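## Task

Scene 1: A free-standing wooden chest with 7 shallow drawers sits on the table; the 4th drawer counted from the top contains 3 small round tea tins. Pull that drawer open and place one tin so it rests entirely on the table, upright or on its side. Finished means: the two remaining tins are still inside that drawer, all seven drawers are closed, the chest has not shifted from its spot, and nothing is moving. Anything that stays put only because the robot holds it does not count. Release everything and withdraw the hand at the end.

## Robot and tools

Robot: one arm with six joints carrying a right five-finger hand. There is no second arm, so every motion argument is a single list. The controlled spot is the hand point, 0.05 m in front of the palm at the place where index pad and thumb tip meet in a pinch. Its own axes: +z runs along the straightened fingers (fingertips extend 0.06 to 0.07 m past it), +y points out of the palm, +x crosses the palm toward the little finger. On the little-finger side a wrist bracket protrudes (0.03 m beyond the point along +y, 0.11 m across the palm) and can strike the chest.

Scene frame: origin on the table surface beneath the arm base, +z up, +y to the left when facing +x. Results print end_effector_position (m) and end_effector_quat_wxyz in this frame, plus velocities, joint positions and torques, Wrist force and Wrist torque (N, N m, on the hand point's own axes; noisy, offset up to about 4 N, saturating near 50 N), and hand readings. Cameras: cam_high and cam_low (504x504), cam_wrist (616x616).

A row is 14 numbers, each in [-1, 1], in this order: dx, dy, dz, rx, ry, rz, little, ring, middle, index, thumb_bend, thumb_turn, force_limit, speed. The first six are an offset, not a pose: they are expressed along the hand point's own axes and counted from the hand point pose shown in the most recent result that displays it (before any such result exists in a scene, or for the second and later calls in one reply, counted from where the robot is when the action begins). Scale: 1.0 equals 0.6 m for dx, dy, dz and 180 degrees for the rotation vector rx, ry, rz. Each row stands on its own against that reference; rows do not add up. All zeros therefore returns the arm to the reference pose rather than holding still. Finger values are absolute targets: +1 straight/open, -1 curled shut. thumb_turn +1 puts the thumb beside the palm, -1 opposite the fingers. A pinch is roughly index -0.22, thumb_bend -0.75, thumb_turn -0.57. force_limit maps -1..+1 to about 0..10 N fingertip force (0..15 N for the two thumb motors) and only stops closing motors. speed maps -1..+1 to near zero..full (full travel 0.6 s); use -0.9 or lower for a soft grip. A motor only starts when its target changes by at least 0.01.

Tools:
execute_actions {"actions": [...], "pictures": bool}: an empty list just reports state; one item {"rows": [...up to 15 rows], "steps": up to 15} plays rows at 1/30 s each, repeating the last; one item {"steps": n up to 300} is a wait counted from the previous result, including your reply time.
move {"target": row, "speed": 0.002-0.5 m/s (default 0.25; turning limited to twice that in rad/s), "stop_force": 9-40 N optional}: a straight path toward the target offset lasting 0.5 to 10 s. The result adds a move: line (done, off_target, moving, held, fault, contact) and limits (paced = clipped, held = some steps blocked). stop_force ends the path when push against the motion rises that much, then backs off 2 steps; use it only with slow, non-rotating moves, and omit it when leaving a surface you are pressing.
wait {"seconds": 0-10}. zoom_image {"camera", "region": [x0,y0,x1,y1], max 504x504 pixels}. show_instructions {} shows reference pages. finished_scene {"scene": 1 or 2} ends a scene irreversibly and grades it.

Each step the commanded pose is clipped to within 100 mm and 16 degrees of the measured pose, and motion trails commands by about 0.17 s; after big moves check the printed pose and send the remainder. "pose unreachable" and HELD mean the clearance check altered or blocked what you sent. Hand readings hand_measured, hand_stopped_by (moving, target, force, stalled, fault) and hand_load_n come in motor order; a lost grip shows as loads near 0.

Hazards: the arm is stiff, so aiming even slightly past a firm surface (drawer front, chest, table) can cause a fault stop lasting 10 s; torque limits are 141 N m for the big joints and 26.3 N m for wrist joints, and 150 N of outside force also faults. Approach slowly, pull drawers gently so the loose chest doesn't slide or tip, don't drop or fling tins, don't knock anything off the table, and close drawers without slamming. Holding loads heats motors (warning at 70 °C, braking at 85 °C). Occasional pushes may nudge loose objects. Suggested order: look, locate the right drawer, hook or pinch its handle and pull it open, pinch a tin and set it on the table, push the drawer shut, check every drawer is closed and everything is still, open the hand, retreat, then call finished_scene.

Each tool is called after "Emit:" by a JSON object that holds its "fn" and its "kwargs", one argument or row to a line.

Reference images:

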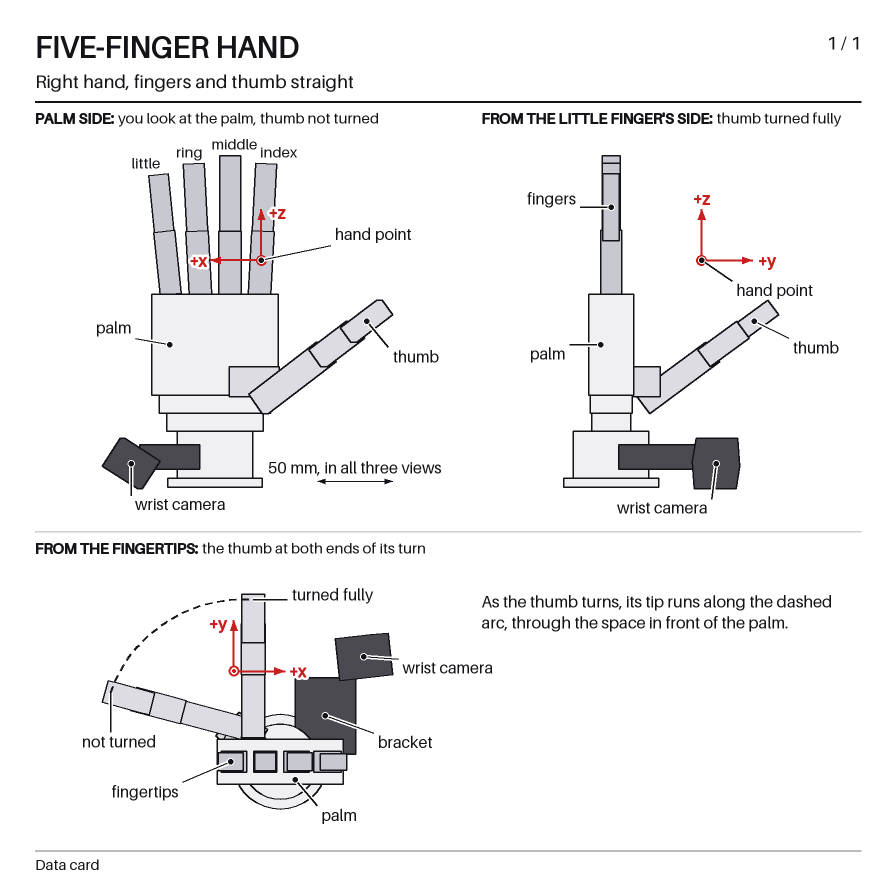

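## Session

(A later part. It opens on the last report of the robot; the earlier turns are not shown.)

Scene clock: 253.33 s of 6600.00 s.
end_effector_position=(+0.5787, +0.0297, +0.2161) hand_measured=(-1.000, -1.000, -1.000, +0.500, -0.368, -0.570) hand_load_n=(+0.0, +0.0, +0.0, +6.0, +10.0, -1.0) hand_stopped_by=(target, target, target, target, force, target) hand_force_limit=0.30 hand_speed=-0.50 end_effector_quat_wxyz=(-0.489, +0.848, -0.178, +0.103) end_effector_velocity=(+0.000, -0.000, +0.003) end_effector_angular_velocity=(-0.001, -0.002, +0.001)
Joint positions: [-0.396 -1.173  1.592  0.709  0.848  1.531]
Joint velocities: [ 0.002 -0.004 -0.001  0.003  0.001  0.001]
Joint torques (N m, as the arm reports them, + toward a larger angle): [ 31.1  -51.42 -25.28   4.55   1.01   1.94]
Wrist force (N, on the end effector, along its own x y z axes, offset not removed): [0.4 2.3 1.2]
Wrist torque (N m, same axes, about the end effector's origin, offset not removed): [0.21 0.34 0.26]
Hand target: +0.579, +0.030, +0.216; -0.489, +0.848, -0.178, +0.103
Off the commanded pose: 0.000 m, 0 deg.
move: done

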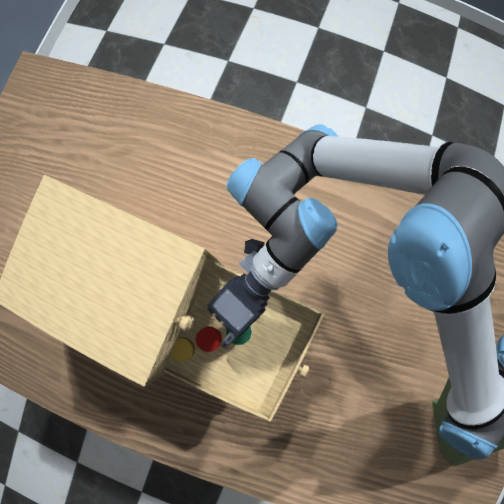

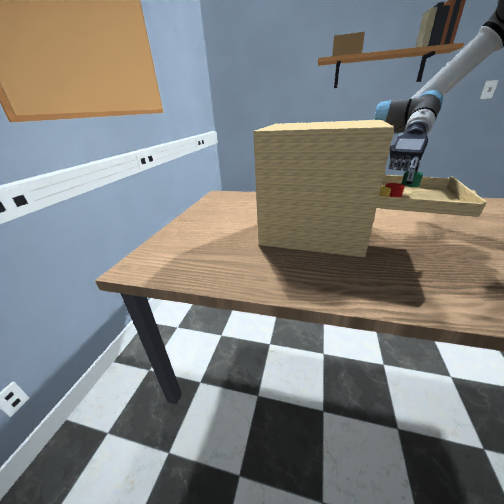

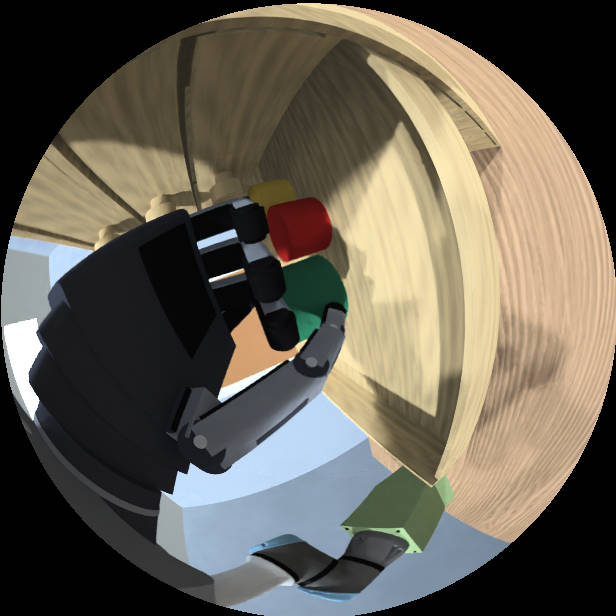

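Emit:
{"fn": "move", "kwargs": {
  "target": [0,-0.05,-0.029,0,0,0,-1,-1,-1,0.5,-0.6,-0.57,0.3,-0.5],
  "speed": 0.08
}}

Emit:
{"fn": "move", "kwargs": {
  "target": [0.121,0.202,-0.35,0,0,0,-1,-1,-1,0.5,-0.6,-0.57,0.3,-0.5],
  "speed": 0.15
}}

Scene clock: 257.67 s of 6600.00 s.
end_effector_position=(+0.5787, +0.0297, +0.2505) hand_measured=(-1.000, -1.000, -1.000, +0.500, -0.368, -0.570) hand_load_n=(+0.0, +0.0, +0.0, +6.0, +10.0, -1.5) hand_stopped_by=(target, target, target, target, force, target) hand_force_limit=0.30 hand_speed=-0.50 end_effector_quat_wxyz=(-0.489, +0.848, -0.178, +0.103) end_effector_velocity=(+0.000, -0.000, +0.002) end_effector_angular_velocity=(-0.000, -0.001, +0.000)
Joint positions: [-0.37  -1.227  1.585  0.751  0.859  1.562]
Joint velocities: [ 0.002 -0.004 -0.001  0.003  0.001  0.002]
Joint torques (N m, as the arm reports them, + toward a larger angle): [ 29.95 -49.43 -26.6    4.53   1.06   1.97]
Wrist force (N, on the end effector, along its own x y z axes, offset not removed): [1.4 2.0 -0.1]
Wrist torque (N m, same axes, about the end effector's origin, offset not removed): [0.35 0.20 0.44]
Hand target: +0.579, +0.030, +0.251; -0.489, +0.848, -0.178, +0.103
Off the commanded pose: 0.000 m, 0 deg.
After step 90, 0.43 s passed at rest.
move: done

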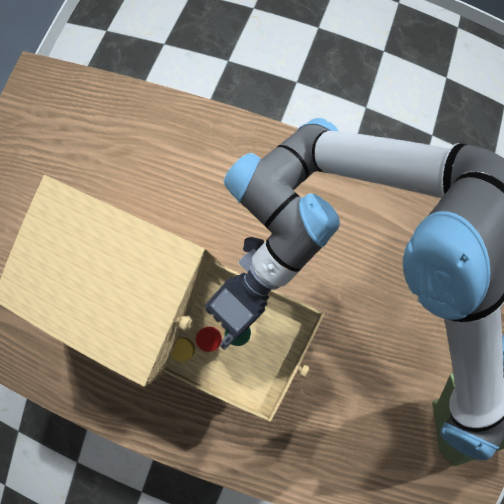

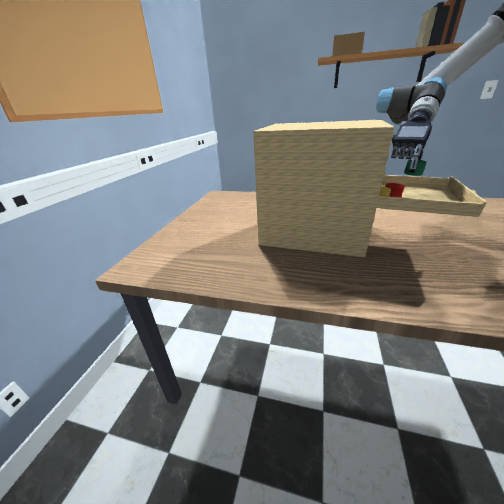

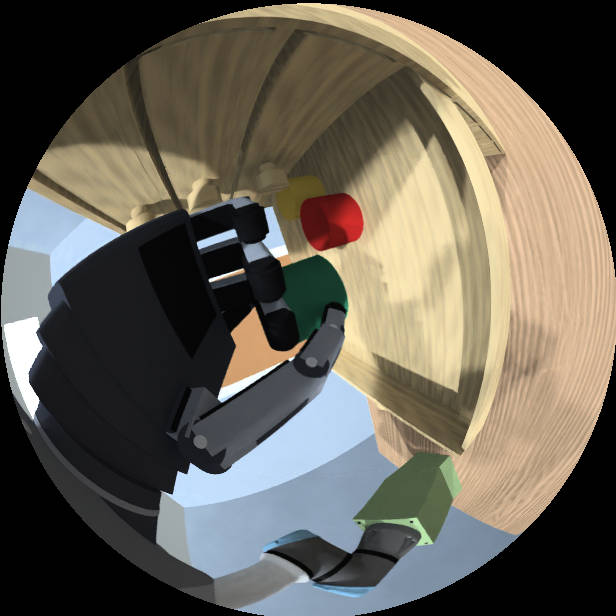

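Scene clock: 259.90 s of 6600.00 s.
end_effector_position=(+0.5478, -0.2211, +0.2508) hand_measured=(-1.000, -1.000, -1.000, +0.500, -0.368, -0.570) hand_load_n=(+0.0, +0.0, +0.0, +6.0, +10.0, -1.5) hand_stopped_by=(target, target, target, target, force, target) hand_force_limit=0.30 hand_speed=-0.50 end_effector_quat_wxyz=(-0.489, +0.848, -0.178, +0.103) end_effector_velocity=(-0.001, -0.003, +0.000) end_effector_angular_velocity=(+0.001, +0.000, +0.001)
Joint positions: [-0.871 -1.195  1.386  1.403  0.745  0.876]
Joint velocities: [-0.005  0.002 -0.004  0.01   0.    -0.009]
Joint torques (N m, as the arm reports them, + toward a larger angle): [ -0.74 -33.02 -28.29   4.96  -1.67  -1.69]
Wrist force (N, on the end effector, along its own x y z axes, offset not removed): [1.4 0.8 1.0]
Wrist torque (N m, same axes, about the end effector's origin, offset not removed): [-0.08 0.02 0.42]
Hand target: +0.548, -0.221, +0.251; -0.489, +0.848, -0.178, +0.103
Off the commanded pose: 0.000 m, 0 deg.
move: done

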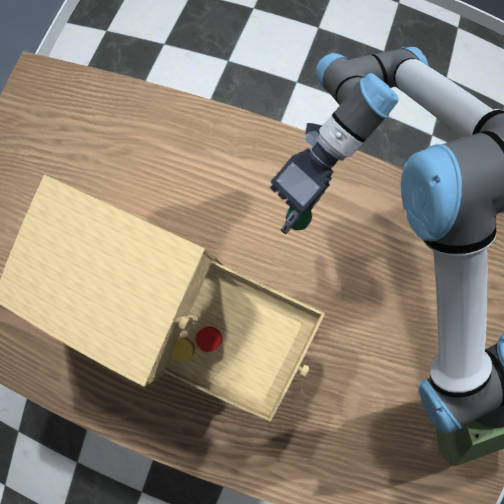

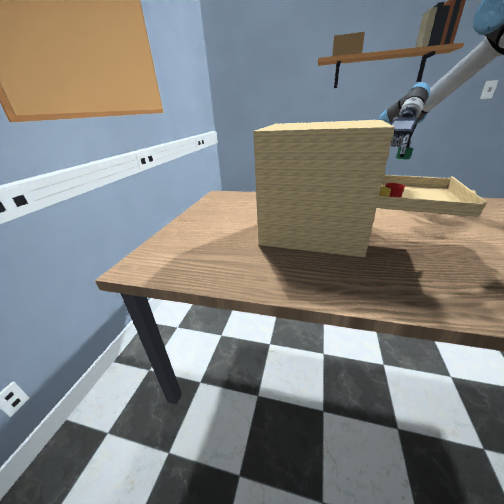

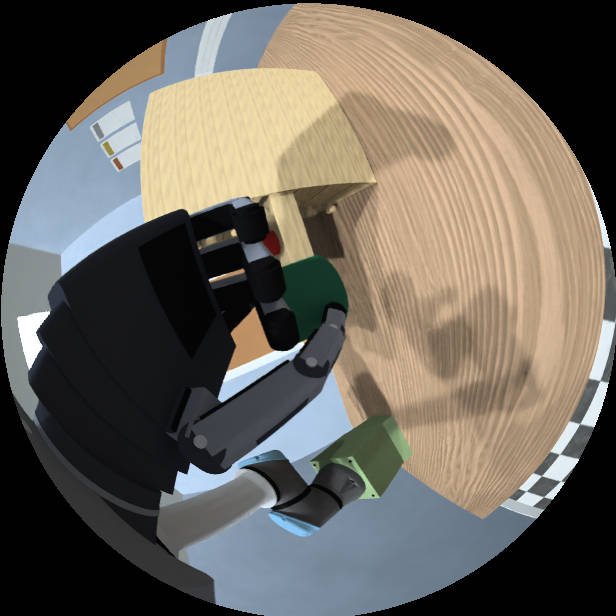

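Emit:
{"fn": "move", "kwargs": {
  "target": [0,0.274,0.158,0,0,0,-1,-1,-1,0.5,-0.6,-0.57,0.3,-0.5],
  "speed": 0.15
}}

Emit:
{"fn": "move", "kwargs": {
  "target": [0,0.065,0.0375,0,0,0,-1,-1,-1,0.5,-0.6,-0.57,0.3,-0.5],
  "speed": 0.01,
  "stop_force": 9
}}

Scene clock: 263.73 s of 6600.00 s.
end_effector_position=(+0.5478, -0.2214, +0.0613) hand_measured=(-1.000, -1.000, -1.000, +0.500, -0.368, -0.570) hand_load_n=(+0.0, +0.0, +0.0, +6.0, +10.0, -1.5) hand_stopped_by=(target, target, target, target, force, target) hand_force_limit=0.30 hand_speed=-0.50 end_effector_quat_wxyz=(-0.489, +0.848, -0.178, +0.103) end_effector_velocity=(+0.000, +0.000, -0.002) end_effector_angular_velocity=(+0.001, +0.001, +0.000)
Joint positions: [-0.9   -0.849  1.271  1.204  0.746  0.833]
Joint velocities: [ 0.     0.005 -0.003 -0.001  0.    -0.   ]
Joint torques (N m, as the arm reports them, + toward a larger angle): [ -0.81 -36.89 -24.15   0.62   1.39  -1.84]
Wrist force (N, on the end effector, along its own x y z axes, offset not removed): [0.2 3.6 -1.1]
Wrist torque (N m, same axes, about the end effector's origin, offset not removed): [0.51 0.41 0.39]
Hand target: +0.548, -0.221, +0.061; -0.489, +0.848, -0.178, +0.103
Off the commanded pose: 0.000 m, 0 deg.
move: done

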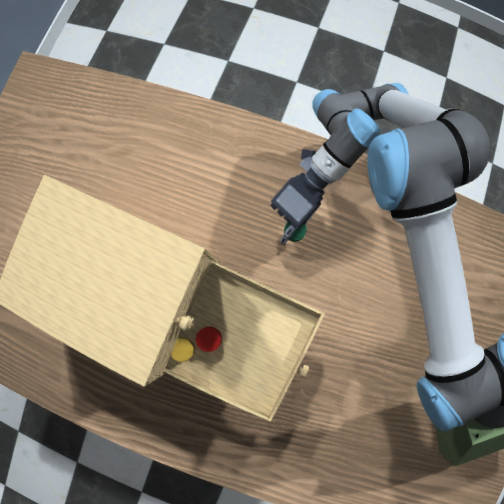

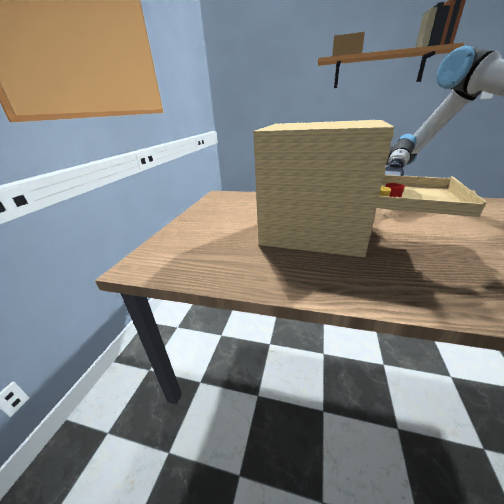

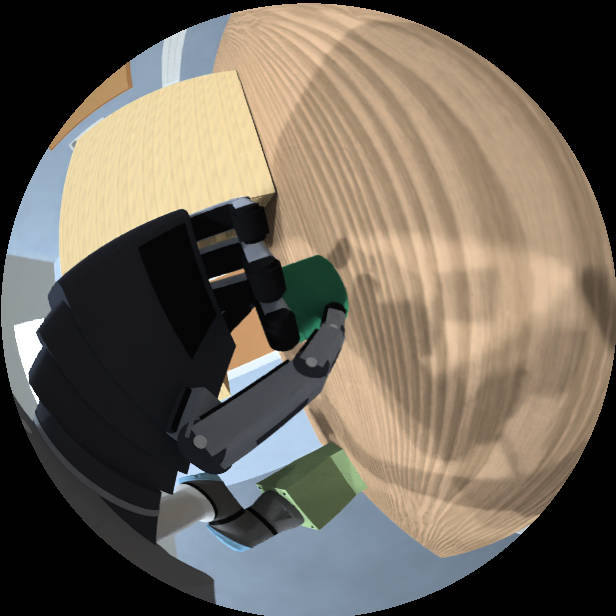

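Scene clock: 268.27 s of 6600.00 s.
end_effector_position=(+0.5477, -0.2215, +0.0198) hand_measured=(-1.000, -1.000, -1.000, +0.502, -0.368, -0.570) hand_load_n=(+0.0, +0.0, +0.0, +9.5, +8.5, +0.0) hand_stopped_by=(target, target, target, target, force, target) hand_force_limit=0.30 hand_speed=-0.50 end_effector_quat_wxyz=(-0.489, +0.848, -0.178, +0.103) end_effector_velocity=(-0.000, -0.001, +0.002) end_effector_angular_velocity=(-0.001, +0.000, -0.001)
Joint positions: [-0.905 -0.763  1.214  1.181  0.746  0.826]
Joint velocities: [-0.001 -0.006  0.004  0.     0.     0.001]
Joint torques (N m, as the arm reports them, + toward a larger angle): [  2.46 -56.96   5.79  -0.47   1.91  -0.53]
Wrist force (N, on the end effector, along its own x y z axes, offset not removed): [3.3 -10.0 -3.1]
Wrist torque (N m, same axes, about the end effector's origin, offset not removed): [-0.21 -0.32 0.44]
Hand target: +0.548, -0.222, +0.020; -0.489, +0.848, -0.178, +0.103
Off the commanded pose: 0.004 m, 0 deg.
move: contact

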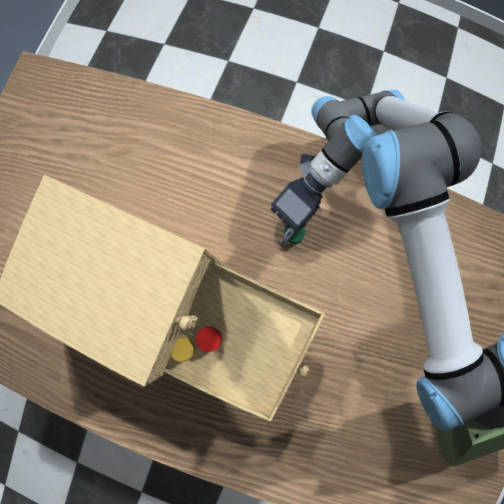

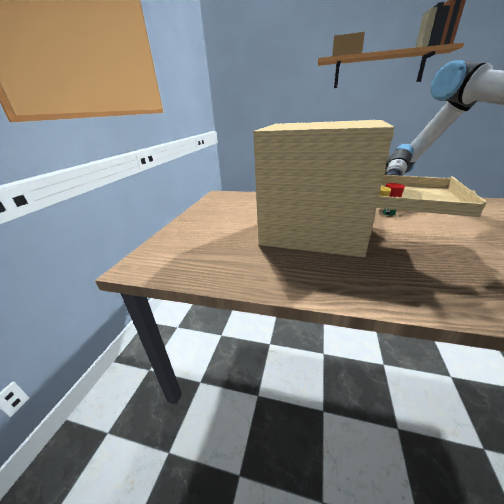

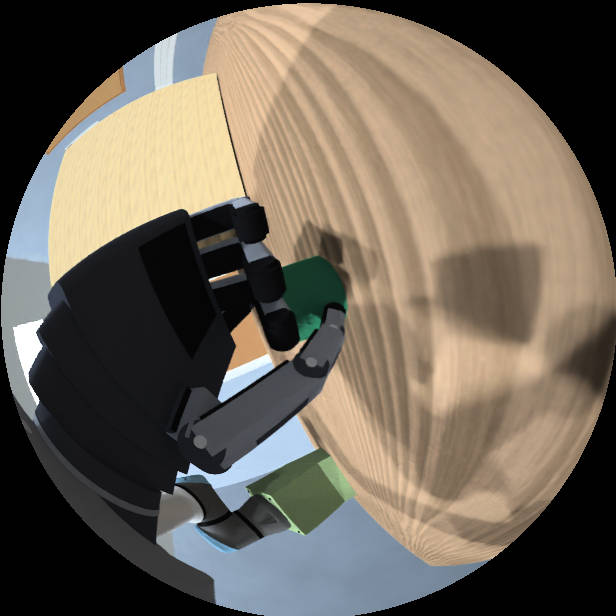

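Emit:
{"fn": "execute_actions", "kwargs": {
  "actions": [
    {"rows":[[0,-0.002,-0.0012,0,0,0,-1,-1,-1,0.65,0.1,-0.57,0.3,0.0]],"steps":15}
  ],
  "pictures": false
}}

Emit:
{"fn": "move", "kwargs": {
  "target": [0,-0.13,-0.075,0,0,0,-1,-1,-1,0.65,0.1,-0.57,0.3,0.0],
  "speed": 0.1
}}

Scene clock: 270.03 s of 6600.00 s.
end_effector_position=(+0.5477, -0.2215, +0.0212) hand_measured=(-1.000, -1.000, -1.000, +0.650, +0.046, -0.570) hand_load_n=(+0.0, +0.0, +0.0, +0.0, +0.0, +0.0) hand_stopped_by=(target, target, target, target, moving, target) hand_force_limit=0.30 hand_speed=0.00 end_effector_quat_wxyz=(-0.489, +0.848, -0.178, +0.103) end_effector_velocity=(+0.000, -0.000, +0.000) end_effector_angular_velocity=(-0.000, -0.000, -0.000)
Joint positions: [-0.905 -0.766  1.216  1.182  0.746  0.826]
Joint velocities: [-0.    -0.001  0.     0.    -0.     0.   ]
Joint torques (N m, as the arm reports them, + toward a larger angle): [ 24.26 -59.74   5.73   4.75   0.4    1.79]
Wrist force (N, on the end effector, along its own x y z axes, offset not removed): [0.8 2.2 1.0]
Wrist torque (N m, same axes, about the end effector's origin, offset not removed): [0.27 0.02 0.43]
Hand target: +0.548, -0.222, +0.021; -0.489, +0.848, -0.178, +0.103
Off the commanded pose: 0.000 m, 0 deg.
Steps of this call (steps 1 to 38: nothing new was sent; steps 39 to 53: all 15 steps of this action). Readings (end_effector_position | what the end effector reports):
39: (+0.5478, -0.2215, +0.0204) | hand_measured=(-1.000, -1.000, -1.000, +0.502, -0.366, -0.570) hand_load_n=(+0.0, +0.0, +0.0, +7.0, +10.5, -1.0) hand_stopped_by=(target, target, target, moving, moving, target) hand_force_limit=0.30 hand_speed=0.00
40: (+0.5478, -0.2215, +0.0205) | hand_measured=(-1.000, -1.000, -1.000, +0.502, -0.366, -0.570) hand_load_n=(+0.0, +0.0, +0.0, +7.0, +10.5, -1.0) hand_stopped_by=(target, target, target, moving, moving, target) hand_force_limit=0.30 hand_speed=0.00
42: (+0.5477, -0.2215, +0.0208) | hand_measured=(-1.000, -1.000, -1.000, +0.550, -0.340, -0.570) hand_load_n=(+0.0, +0.0, +0.0, +0.5, +0.5, +0.0) hand_stopped_by=(target, target, target, moving, moving, target) hand_force_limit=0.30 hand_speed=0.00
46: (+0.5477, -0.2215, +0.0211) | hand_measured=(-1.000, -1.000, -1.000, +0.650, -0.200, -0.570) hand_load_n=(+0.0, +0.0, +0.0, +0.0, +0.0, +0.0) hand_stopped_by=(target, target, target, moving, moving, target) hand_force_limit=0.30 hand_speed=0.00
53: the state above

Scene clock: 271.67 s of 6600.00 s.
end_effector_position=(+0.5477, -0.2214, +0.1110) hand_measured=(-1.000, -1.000, -1.000, +0.650, +0.100, -0.570) hand_load_n=(+0.0, +0.0, +0.0, +0.0, +0.0, +0.0) hand_stopped_by=(target, target, target, target, target, target) hand_force_limit=0.30 hand_speed=0.00 end_effector_quat_wxyz=(-0.489, +0.848, -0.178, +0.103) end_effector_velocity=(+0.001, -0.000, +0.003) end_effector_angular_velocity=(-0.001, -0.002, +0.000)
Joint positions: [-0.893 -0.947  1.324  1.243  0.746  0.843]
Joint velocities: [ 0.001 -0.005  0.001  0.002 -0.    -0.   ]
Joint torques (N m, as the arm reports them, + toward a larger angle): [ 23.88 -57.49   3.83   4.55  -3.61   1.72]
Wrist force (N, on the end effector, along its own x y z axes, offset not removed): [3.0 3.6 0.6]
Wrist torque (N m, same axes, about the end effector's origin, offset not removed): [0.55 -0.24 0.55]
Hand target: +0.548, -0.221, +0.111; -0.489, +0.848, -0.178, +0.103
Off the commanded pose: 0.000 m, 0 deg.
move: done

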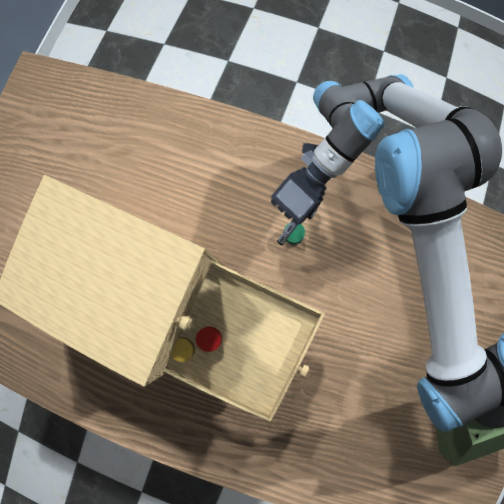

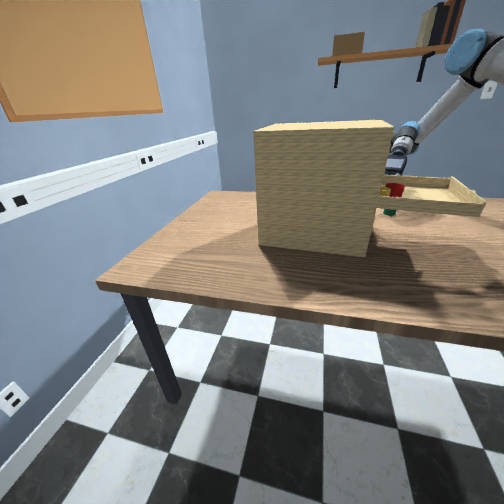

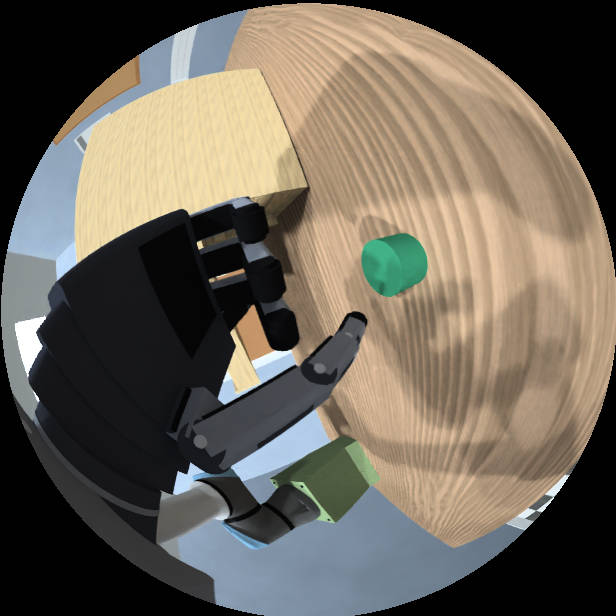

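Emit:
{"fn": "move", "kwargs": {
  "target": [0,-0.26,-0.15,0,0,0,-1,-1,-1,-0.2,-0.7,-0.57,0.3,0.3],
  "speed": 0.3
}}

Emit:
{"fn": "move", "kwargs": {
  "target": [-0.42,-0.18,0.303,-0.144,-0.036,-0.615,-1,-1,-1,-0.2,-0.7,-0.57,0.3,0.3],
  "speed": 0.4
}}

Scene clock: 277.33 s of 6600.00 s.
end_effector_position=(+0.5477, -0.2210, +0.2908) hand_measured=(-1.000, -1.000, -1.000, -0.200, -0.700, -0.570) hand_load_n=(+0.0, +0.0, +0.0, +0.0, +0.0, +0.0) hand_stopped_by=(target, target, target, target, target, target) hand_force_limit=0.30 hand_speed=0.30 end_effector_quat_wxyz=(-0.489, +0.848, -0.178, +0.103) end_effector_velocity=(-0.000, +0.000, +0.003) end_effector_angular_velocity=(+0.001, -0.000, +0.001)
Joint positions: [-0.863 -1.256  1.381  1.461  0.745  0.888]
Joint velocities: [ 0.    -0.004  0.001  0.005 -0.    -0.001]
Joint torques (N m, as the arm reports them, + toward a larger angle): [ 18.6  -56.86 -29.16   4.74  -0.18  -1.8 ]
Wrist force (N, on the end effector, along its own x y z axes, offset not removed): [-2.3 0.2 2.3]
Wrist torque (N m, same axes, about the end effector's origin, offset not removed): [-0.11 0.63 0.09]
Hand target: +0.548, -0.221, +0.291; -0.489, +0.848, -0.178, +0.103
Off the commanded pose: 0.000 m, 0 deg.
After step 90, 1.40 s passed at rest.
move: done

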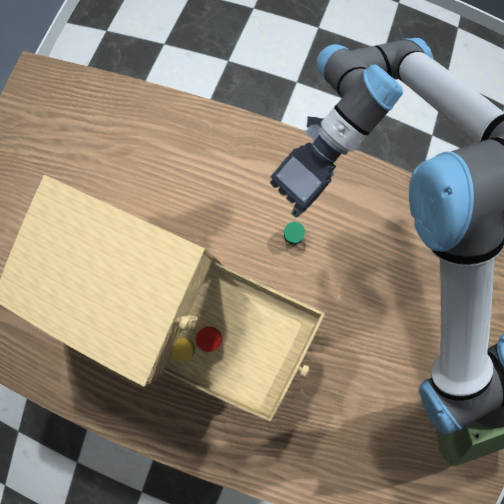

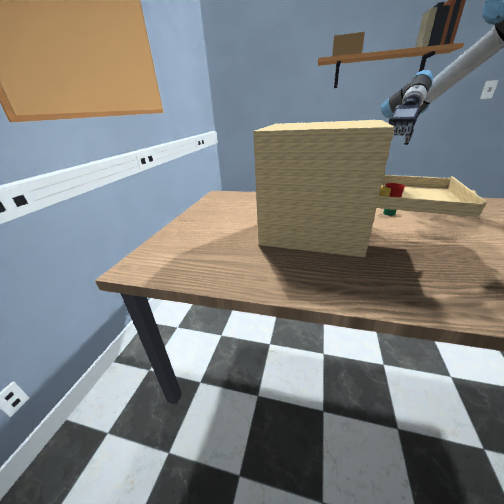

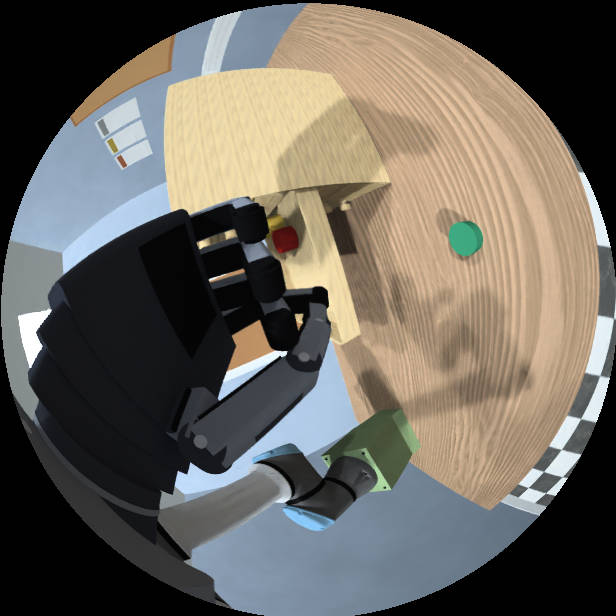

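Scene clock: 280.43 s of 6600.00 s.
end_effector_position=(+0.4021, +0.0736, +0.2930) hand_measured=(-1.000, -1.000, -1.000, -0.200, -0.700, -0.570) hand_load_n=(+0.0, +0.0, +0.0, +0.0, +0.0, +0.0) hand_stopped_by=(target, target, target, target, target, target) hand_force_limit=0.30 hand_speed=0.30 end_effector_quat_wxyz=(-0.031, +0.706, +0.597, +0.380) end_effector_velocity=(-0.002, +0.003, -0.001) end_effector_angular_velocity=(-0.011, -0.006, +0.003)
Joint positions: [-0.212 -1.823  2.51   0.094  1.283 -0.124]
Joint velocities: [ 0.019  0.007  0.007 -0.022  0.019  0.005]
Joint torques (N m, as the arm reports them, + toward a larger angle): [20.24 -1.02  9.   -0.28  1.43  1.74]
Wrist force (N, on the end effector, along its own x y z axes, offset not removed): [1.7 0.6 -2.0]
Wrist torque (N m, same axes, about the end effector's origin, offset not removed): [0.25 0.07 0.34]
Hand target: +0.402, +0.074, +0.293; -0.030, +0.706, +0.597, +0.380
Off the commanded pose: 0.000 m, 0 deg.
move: done

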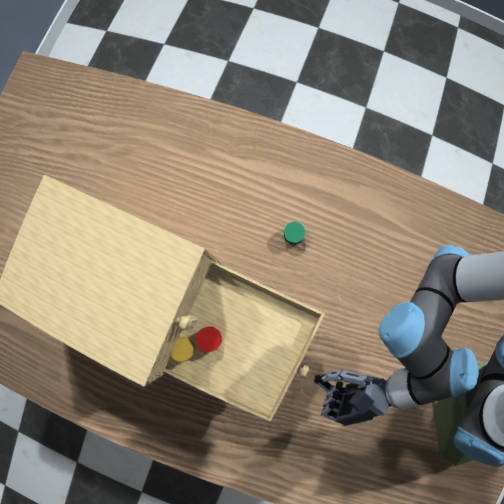

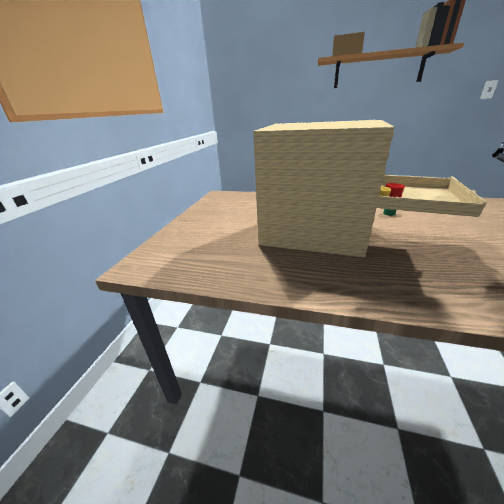

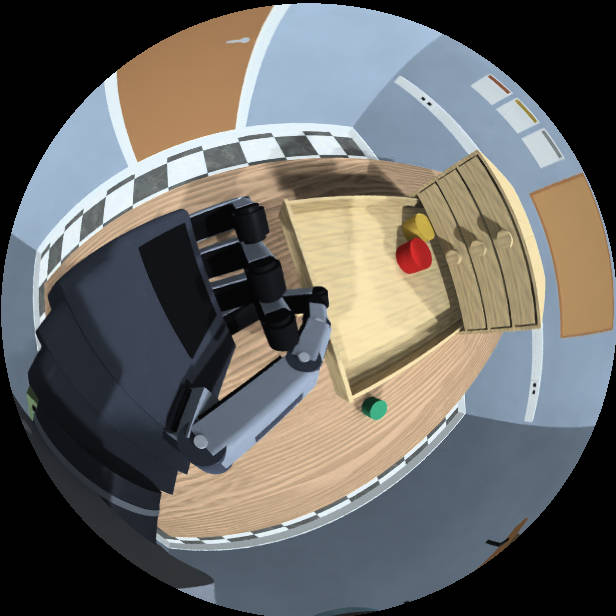

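Emit:
{"fn": "move", "kwargs": {
  "target": [-0.1005,-0.0775,0.121,0,0,0,-1,-1,-1,-0.2,-0.7,-0.57,0.3,0.3],
  "speed": 0.12,
  "stop_force": 10
}}

Emit:
{"fn": "execute_actions", "kwargs": {
  "actions": [
    {"rows":[[0,0,0,0,0,0,-1,-1,-1,0.2,-0.1,-0.57,0.3,0.0]],"steps":15}
  ]
}}

Emit:
{"fn": "zoom_image", "kwargs": {
  "camera": "cam_wrist",
  "region": [250, 220, 410, 380]
}}

Scene clock: 285.73 s of 6600.00 s.
end_effector_position=(+0.3983, +0.0736, +0.1881) hand_measured=(-1.000, -1.000, -1.000, -0.200, -0.700, -0.570) hand_load_n=(+0.0, +0.0, +0.0, +0.0, +0.0, +0.0) hand_stopped_by=(target, target, target, target, target, target) hand_force_limit=0.30 hand_speed=0.30 end_effector_quat_wxyz=(-0.031, +0.706, +0.597, +0.380) end_effector_velocity=(+0.000, +0.001, -0.002) end_effector_angular_velocity=(+0.002, -0.002, +0.001)
Joint positions: [-0.498 -1.474  2.61  -0.269  1.088 -0.35 ]
Joint velocities: [-0.005  0.013  0.    -0.011 -0.006 -0.006]
Joint torques (N m, as the arm reports them, + toward a larger angle): [-2.05 -8.37 18.86 -0.33 -3.55 -2.14]
Wrist force (N, on the end effector, along its own x y z axes, offset not removed): [0.8 0.5 4.1]
Wrist torque (N m, same axes, about the end effector's origin, offset not removed): [-0.18 -0.04 0.39]
Hand target: +0.398, +0.074, +0.188; -0.031, +0.706, +0.597, +0.380
Off the commanded pose: 0.000 m, 0 deg.
After step 90, 0.87 s passed at rest.
move: done

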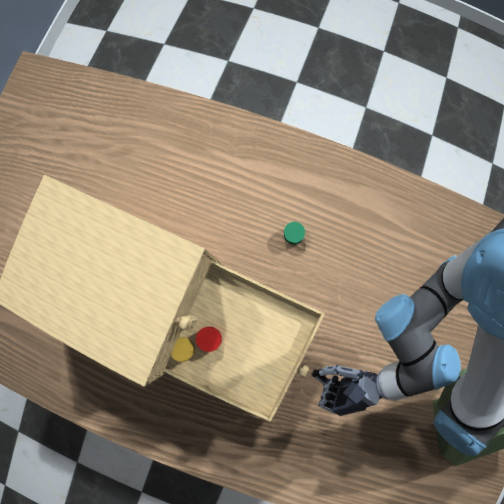

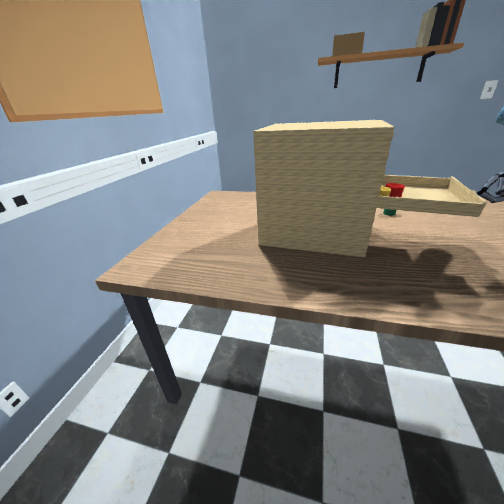

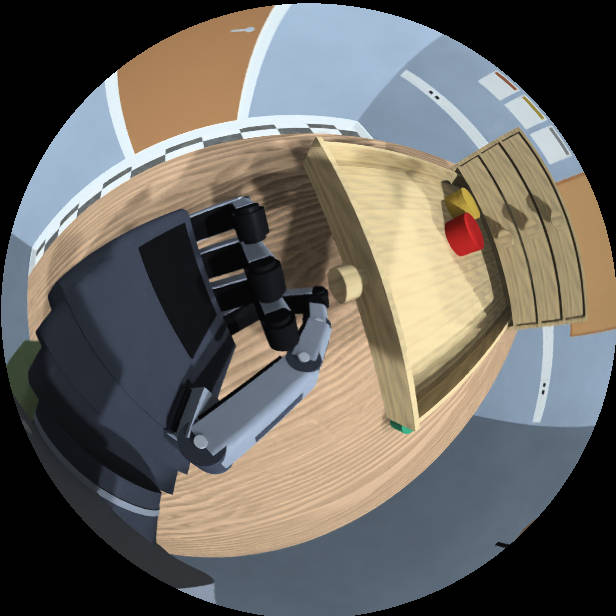

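Scene clock: 286.23 s of 6600.00 s.
end_effector_position=(+0.3982, +0.0735, +0.1880) hand_measured=(-1.000, -1.000, -1.000, +0.200, -0.282, -0.570) hand_load_n=(+0.0, +0.0, +0.0, +0.0, +0.0, +0.0) hand_stopped_by=(target, target, target, target, moving, target) hand_force_limit=0.30 hand_speed=0.00 end_effector_quat_wxyz=(-0.031, +0.706, +0.597, +0.380) end_effector_velocity=(+0.001, -0.001, +0.000) end_effector_angular_velocity=(-0.001, -0.002, -0.000)
Joint positions: [-0.498 -1.474  2.61  -0.269  1.088 -0.35 ]
Joint velocities: [ 0.001 -0.001 -0.002  0.001  0.001  0.   ]
Joint torques (N m, as the arm reports them, + toward a larger angle): [ 16.81 -32.85  18.63   4.15   1.32   1.78]
Wrist force (N, on the end effector, along its own x y z axes, offset not removed): [0.9 0.8 1.2]
Wrist torque (N m, same axes, about the end effector's origin, offset not removed): [0.06 0.05 0.30]
Hand target: +0.398, +0.074, +0.188; -0.031, +0.706, +0.597, +0.380
Off the commanded pose: 0.000 m, 0 deg.
Steps of this call (steps 1 to 15: all 15 steps of this action). Readings (end_effector_position | what the end effector reports):
1: (+0.3983, +0.0736, +0.1880) | hand_measured=(-1.000, -1.000, -1.000, -0.200, -0.700, -0.570) hand_load_n=(+0.0, +0.0, +0.0, +0.0, +0.0, +0.0) hand_stopped_by=(target, target, target, moving, moving, target) hand_force_limit=0.30 hand_speed=0.00
2: (+0.3983, +0.0736, +0.1880) | hand_measured=(-1.000, -1.000, -1.000, -0.200, -0.700, -0.570) hand_load_n=(+0.0, +0.0, +0.0, +0.0, +0.0, +0.0) hand_stopped_by=(target, target, target, moving, moving, target) hand_force_limit=0.30 hand_speed=0.00
4: (+0.3983, +0.0736, +0.1880) | hand_measured=(-1.000, -1.000, -1.000, -0.150, -0.668, -0.570) hand_load_n=(+0.0, +0.0, +0.0, +0.0, +0.0, +0.0) hand_stopped_by=(target, target, target, moving, moving, target) hand_force_limit=0.30 hand_speed=0.00
8: (+0.3983, +0.0736, +0.1880) | hand_measured=(-1.000, -1.000, -1.000, +0.072, -0.528, -0.570) hand_load_n=(+0.0, +0.0, +0.0, +0.0, +0.0, +0.0) hand_stopped_by=(target, target, target, moving, moving, target) hand_force_limit=0.30 hand_speed=0.00
15: the state above

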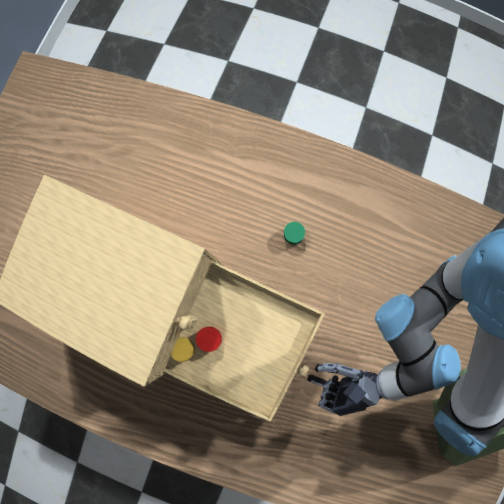

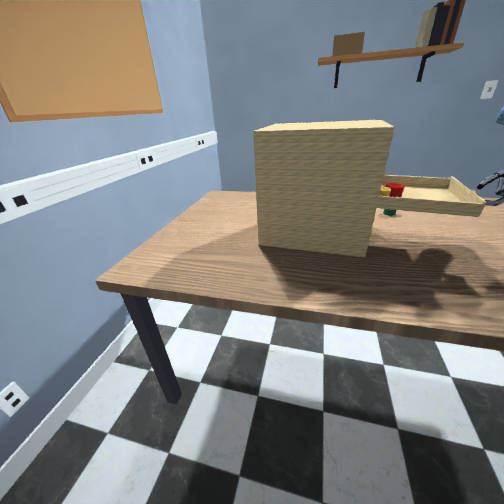

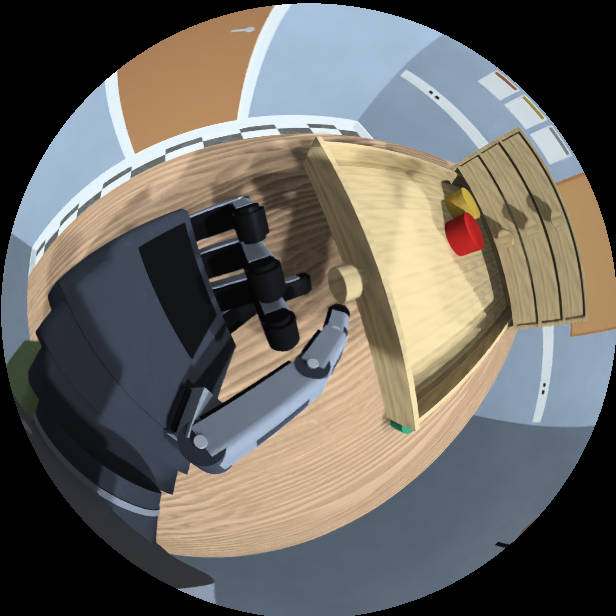

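Region (250, 220, 410, 380) of cam_wrist's 616x616 image, scaled by 3.150, with more detail than that image has.

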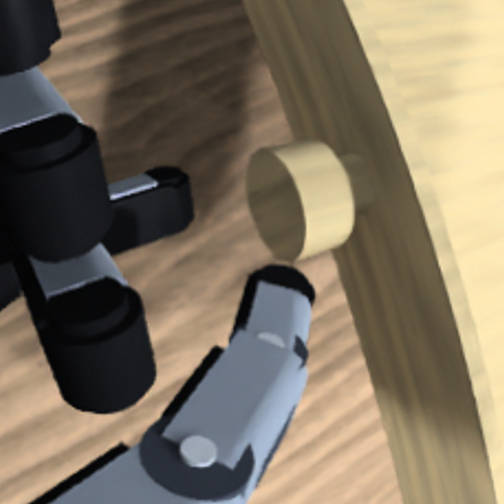

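Emit:
{"fn": "move", "kwargs": {
  "target": [-0.004,0.0377,0.028,0,0,0,-1,-1,-1,0.2,-0.1,-0.57,0.3,0.0],
  "speed": 0.025,
  "stop_force": 9
}}

Emit:
{"fn": "zoom_image", "kwargs": {
  "camera": "cam_wrist",
  "region": [250, 220, 410, 380]
}}

Emit:
{"fn": "zoom_image", "kwargs": {
  "camera": "cam_high",
  "region": [270, 330, 350, 410]
}}

Scene clock: 290.27 s of 6600.00 s.
end_effector_position=(+0.4260, +0.0734, +0.1841) hand_measured=(-1.000, -1.000, -1.000, +0.200, -0.100, -0.570) hand_load_n=(+0.0, +0.0, +0.0, +0.0, +0.0, +0.0) hand_stopped_by=(target, target, target, target, target, target) hand_force_limit=0.30 hand_speed=0.00 end_effector_quat_wxyz=(-0.031, +0.706, +0.597, +0.380) end_effector_velocity=(+0.003, -0.000, -0.000) end_effector_angular_velocity=(-0.001, -0.001, -0.000)
Joint positions: [-0.42  -1.437  2.522 -0.247  1.139 -0.284]
Joint velocities: [ 0.006  0.003 -0.009  0.002  0.004  0.005]
Joint torques (N m, as the arm reports them, + toward a larger angle): [ 25.54 -10.64 -13.47   3.83   1.66   1.9 ]
Wrist force (N, on the end effector, along its own x y z axes, offset not removed): [1.1 1.1 0.1]
Wrist torque (N m, same axes, about the end effector's origin, offset not removed): [0.18 0.07 0.39]
Hand target: +0.426, +0.073, +0.184; -0.031, +0.706, +0.597, +0.380
Off the commanded pose: 0.000 m, 0 deg.
move: done

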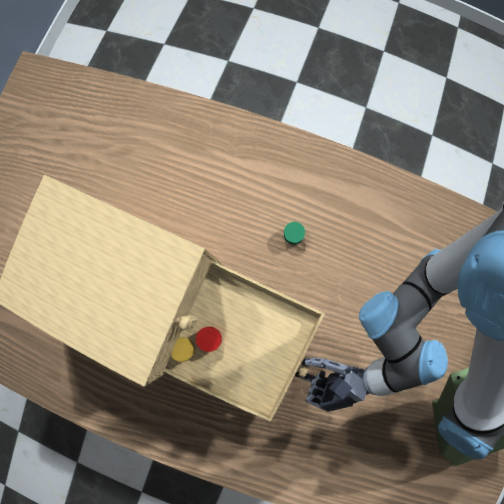

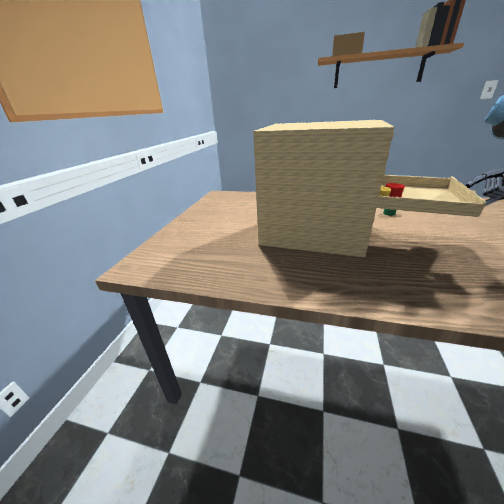

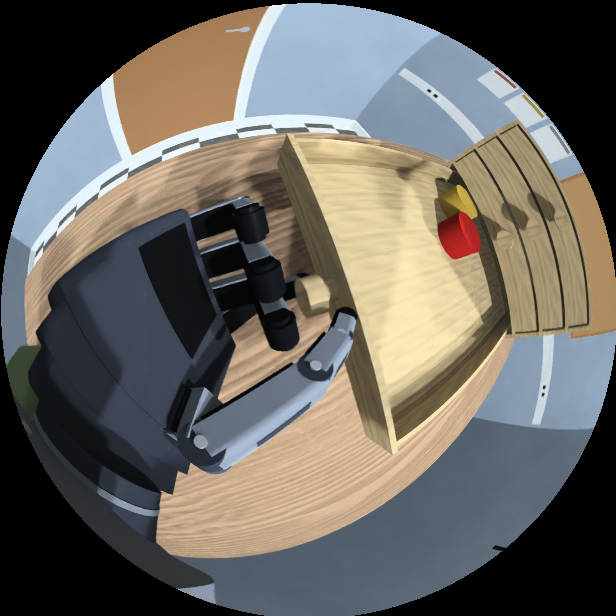

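Region (250, 220, 410, 380) of cam_wrist's 616x616 image, scaled by 3.150, with more detail than that image has.

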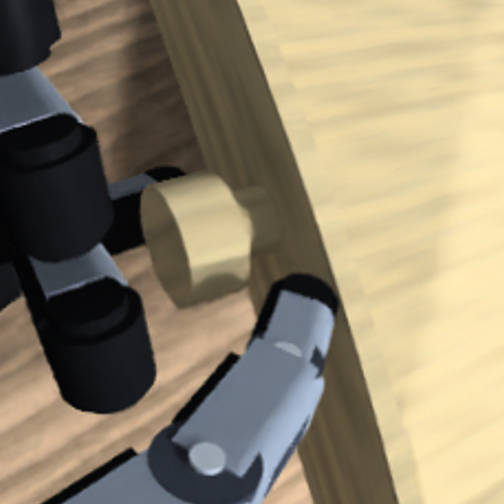

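Region (270, 330, 350, 410) of cam_high's 504x504 image, scaled by 6.300, with more detail than that image has.

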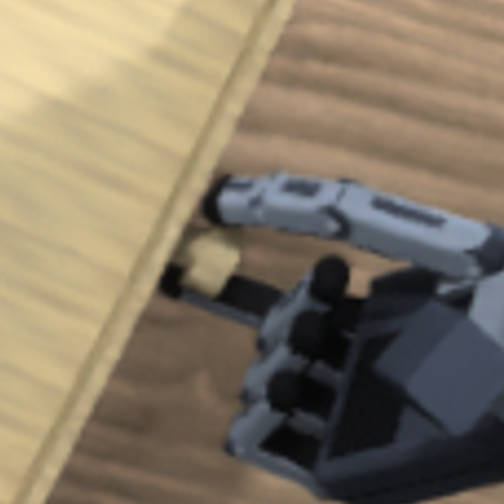

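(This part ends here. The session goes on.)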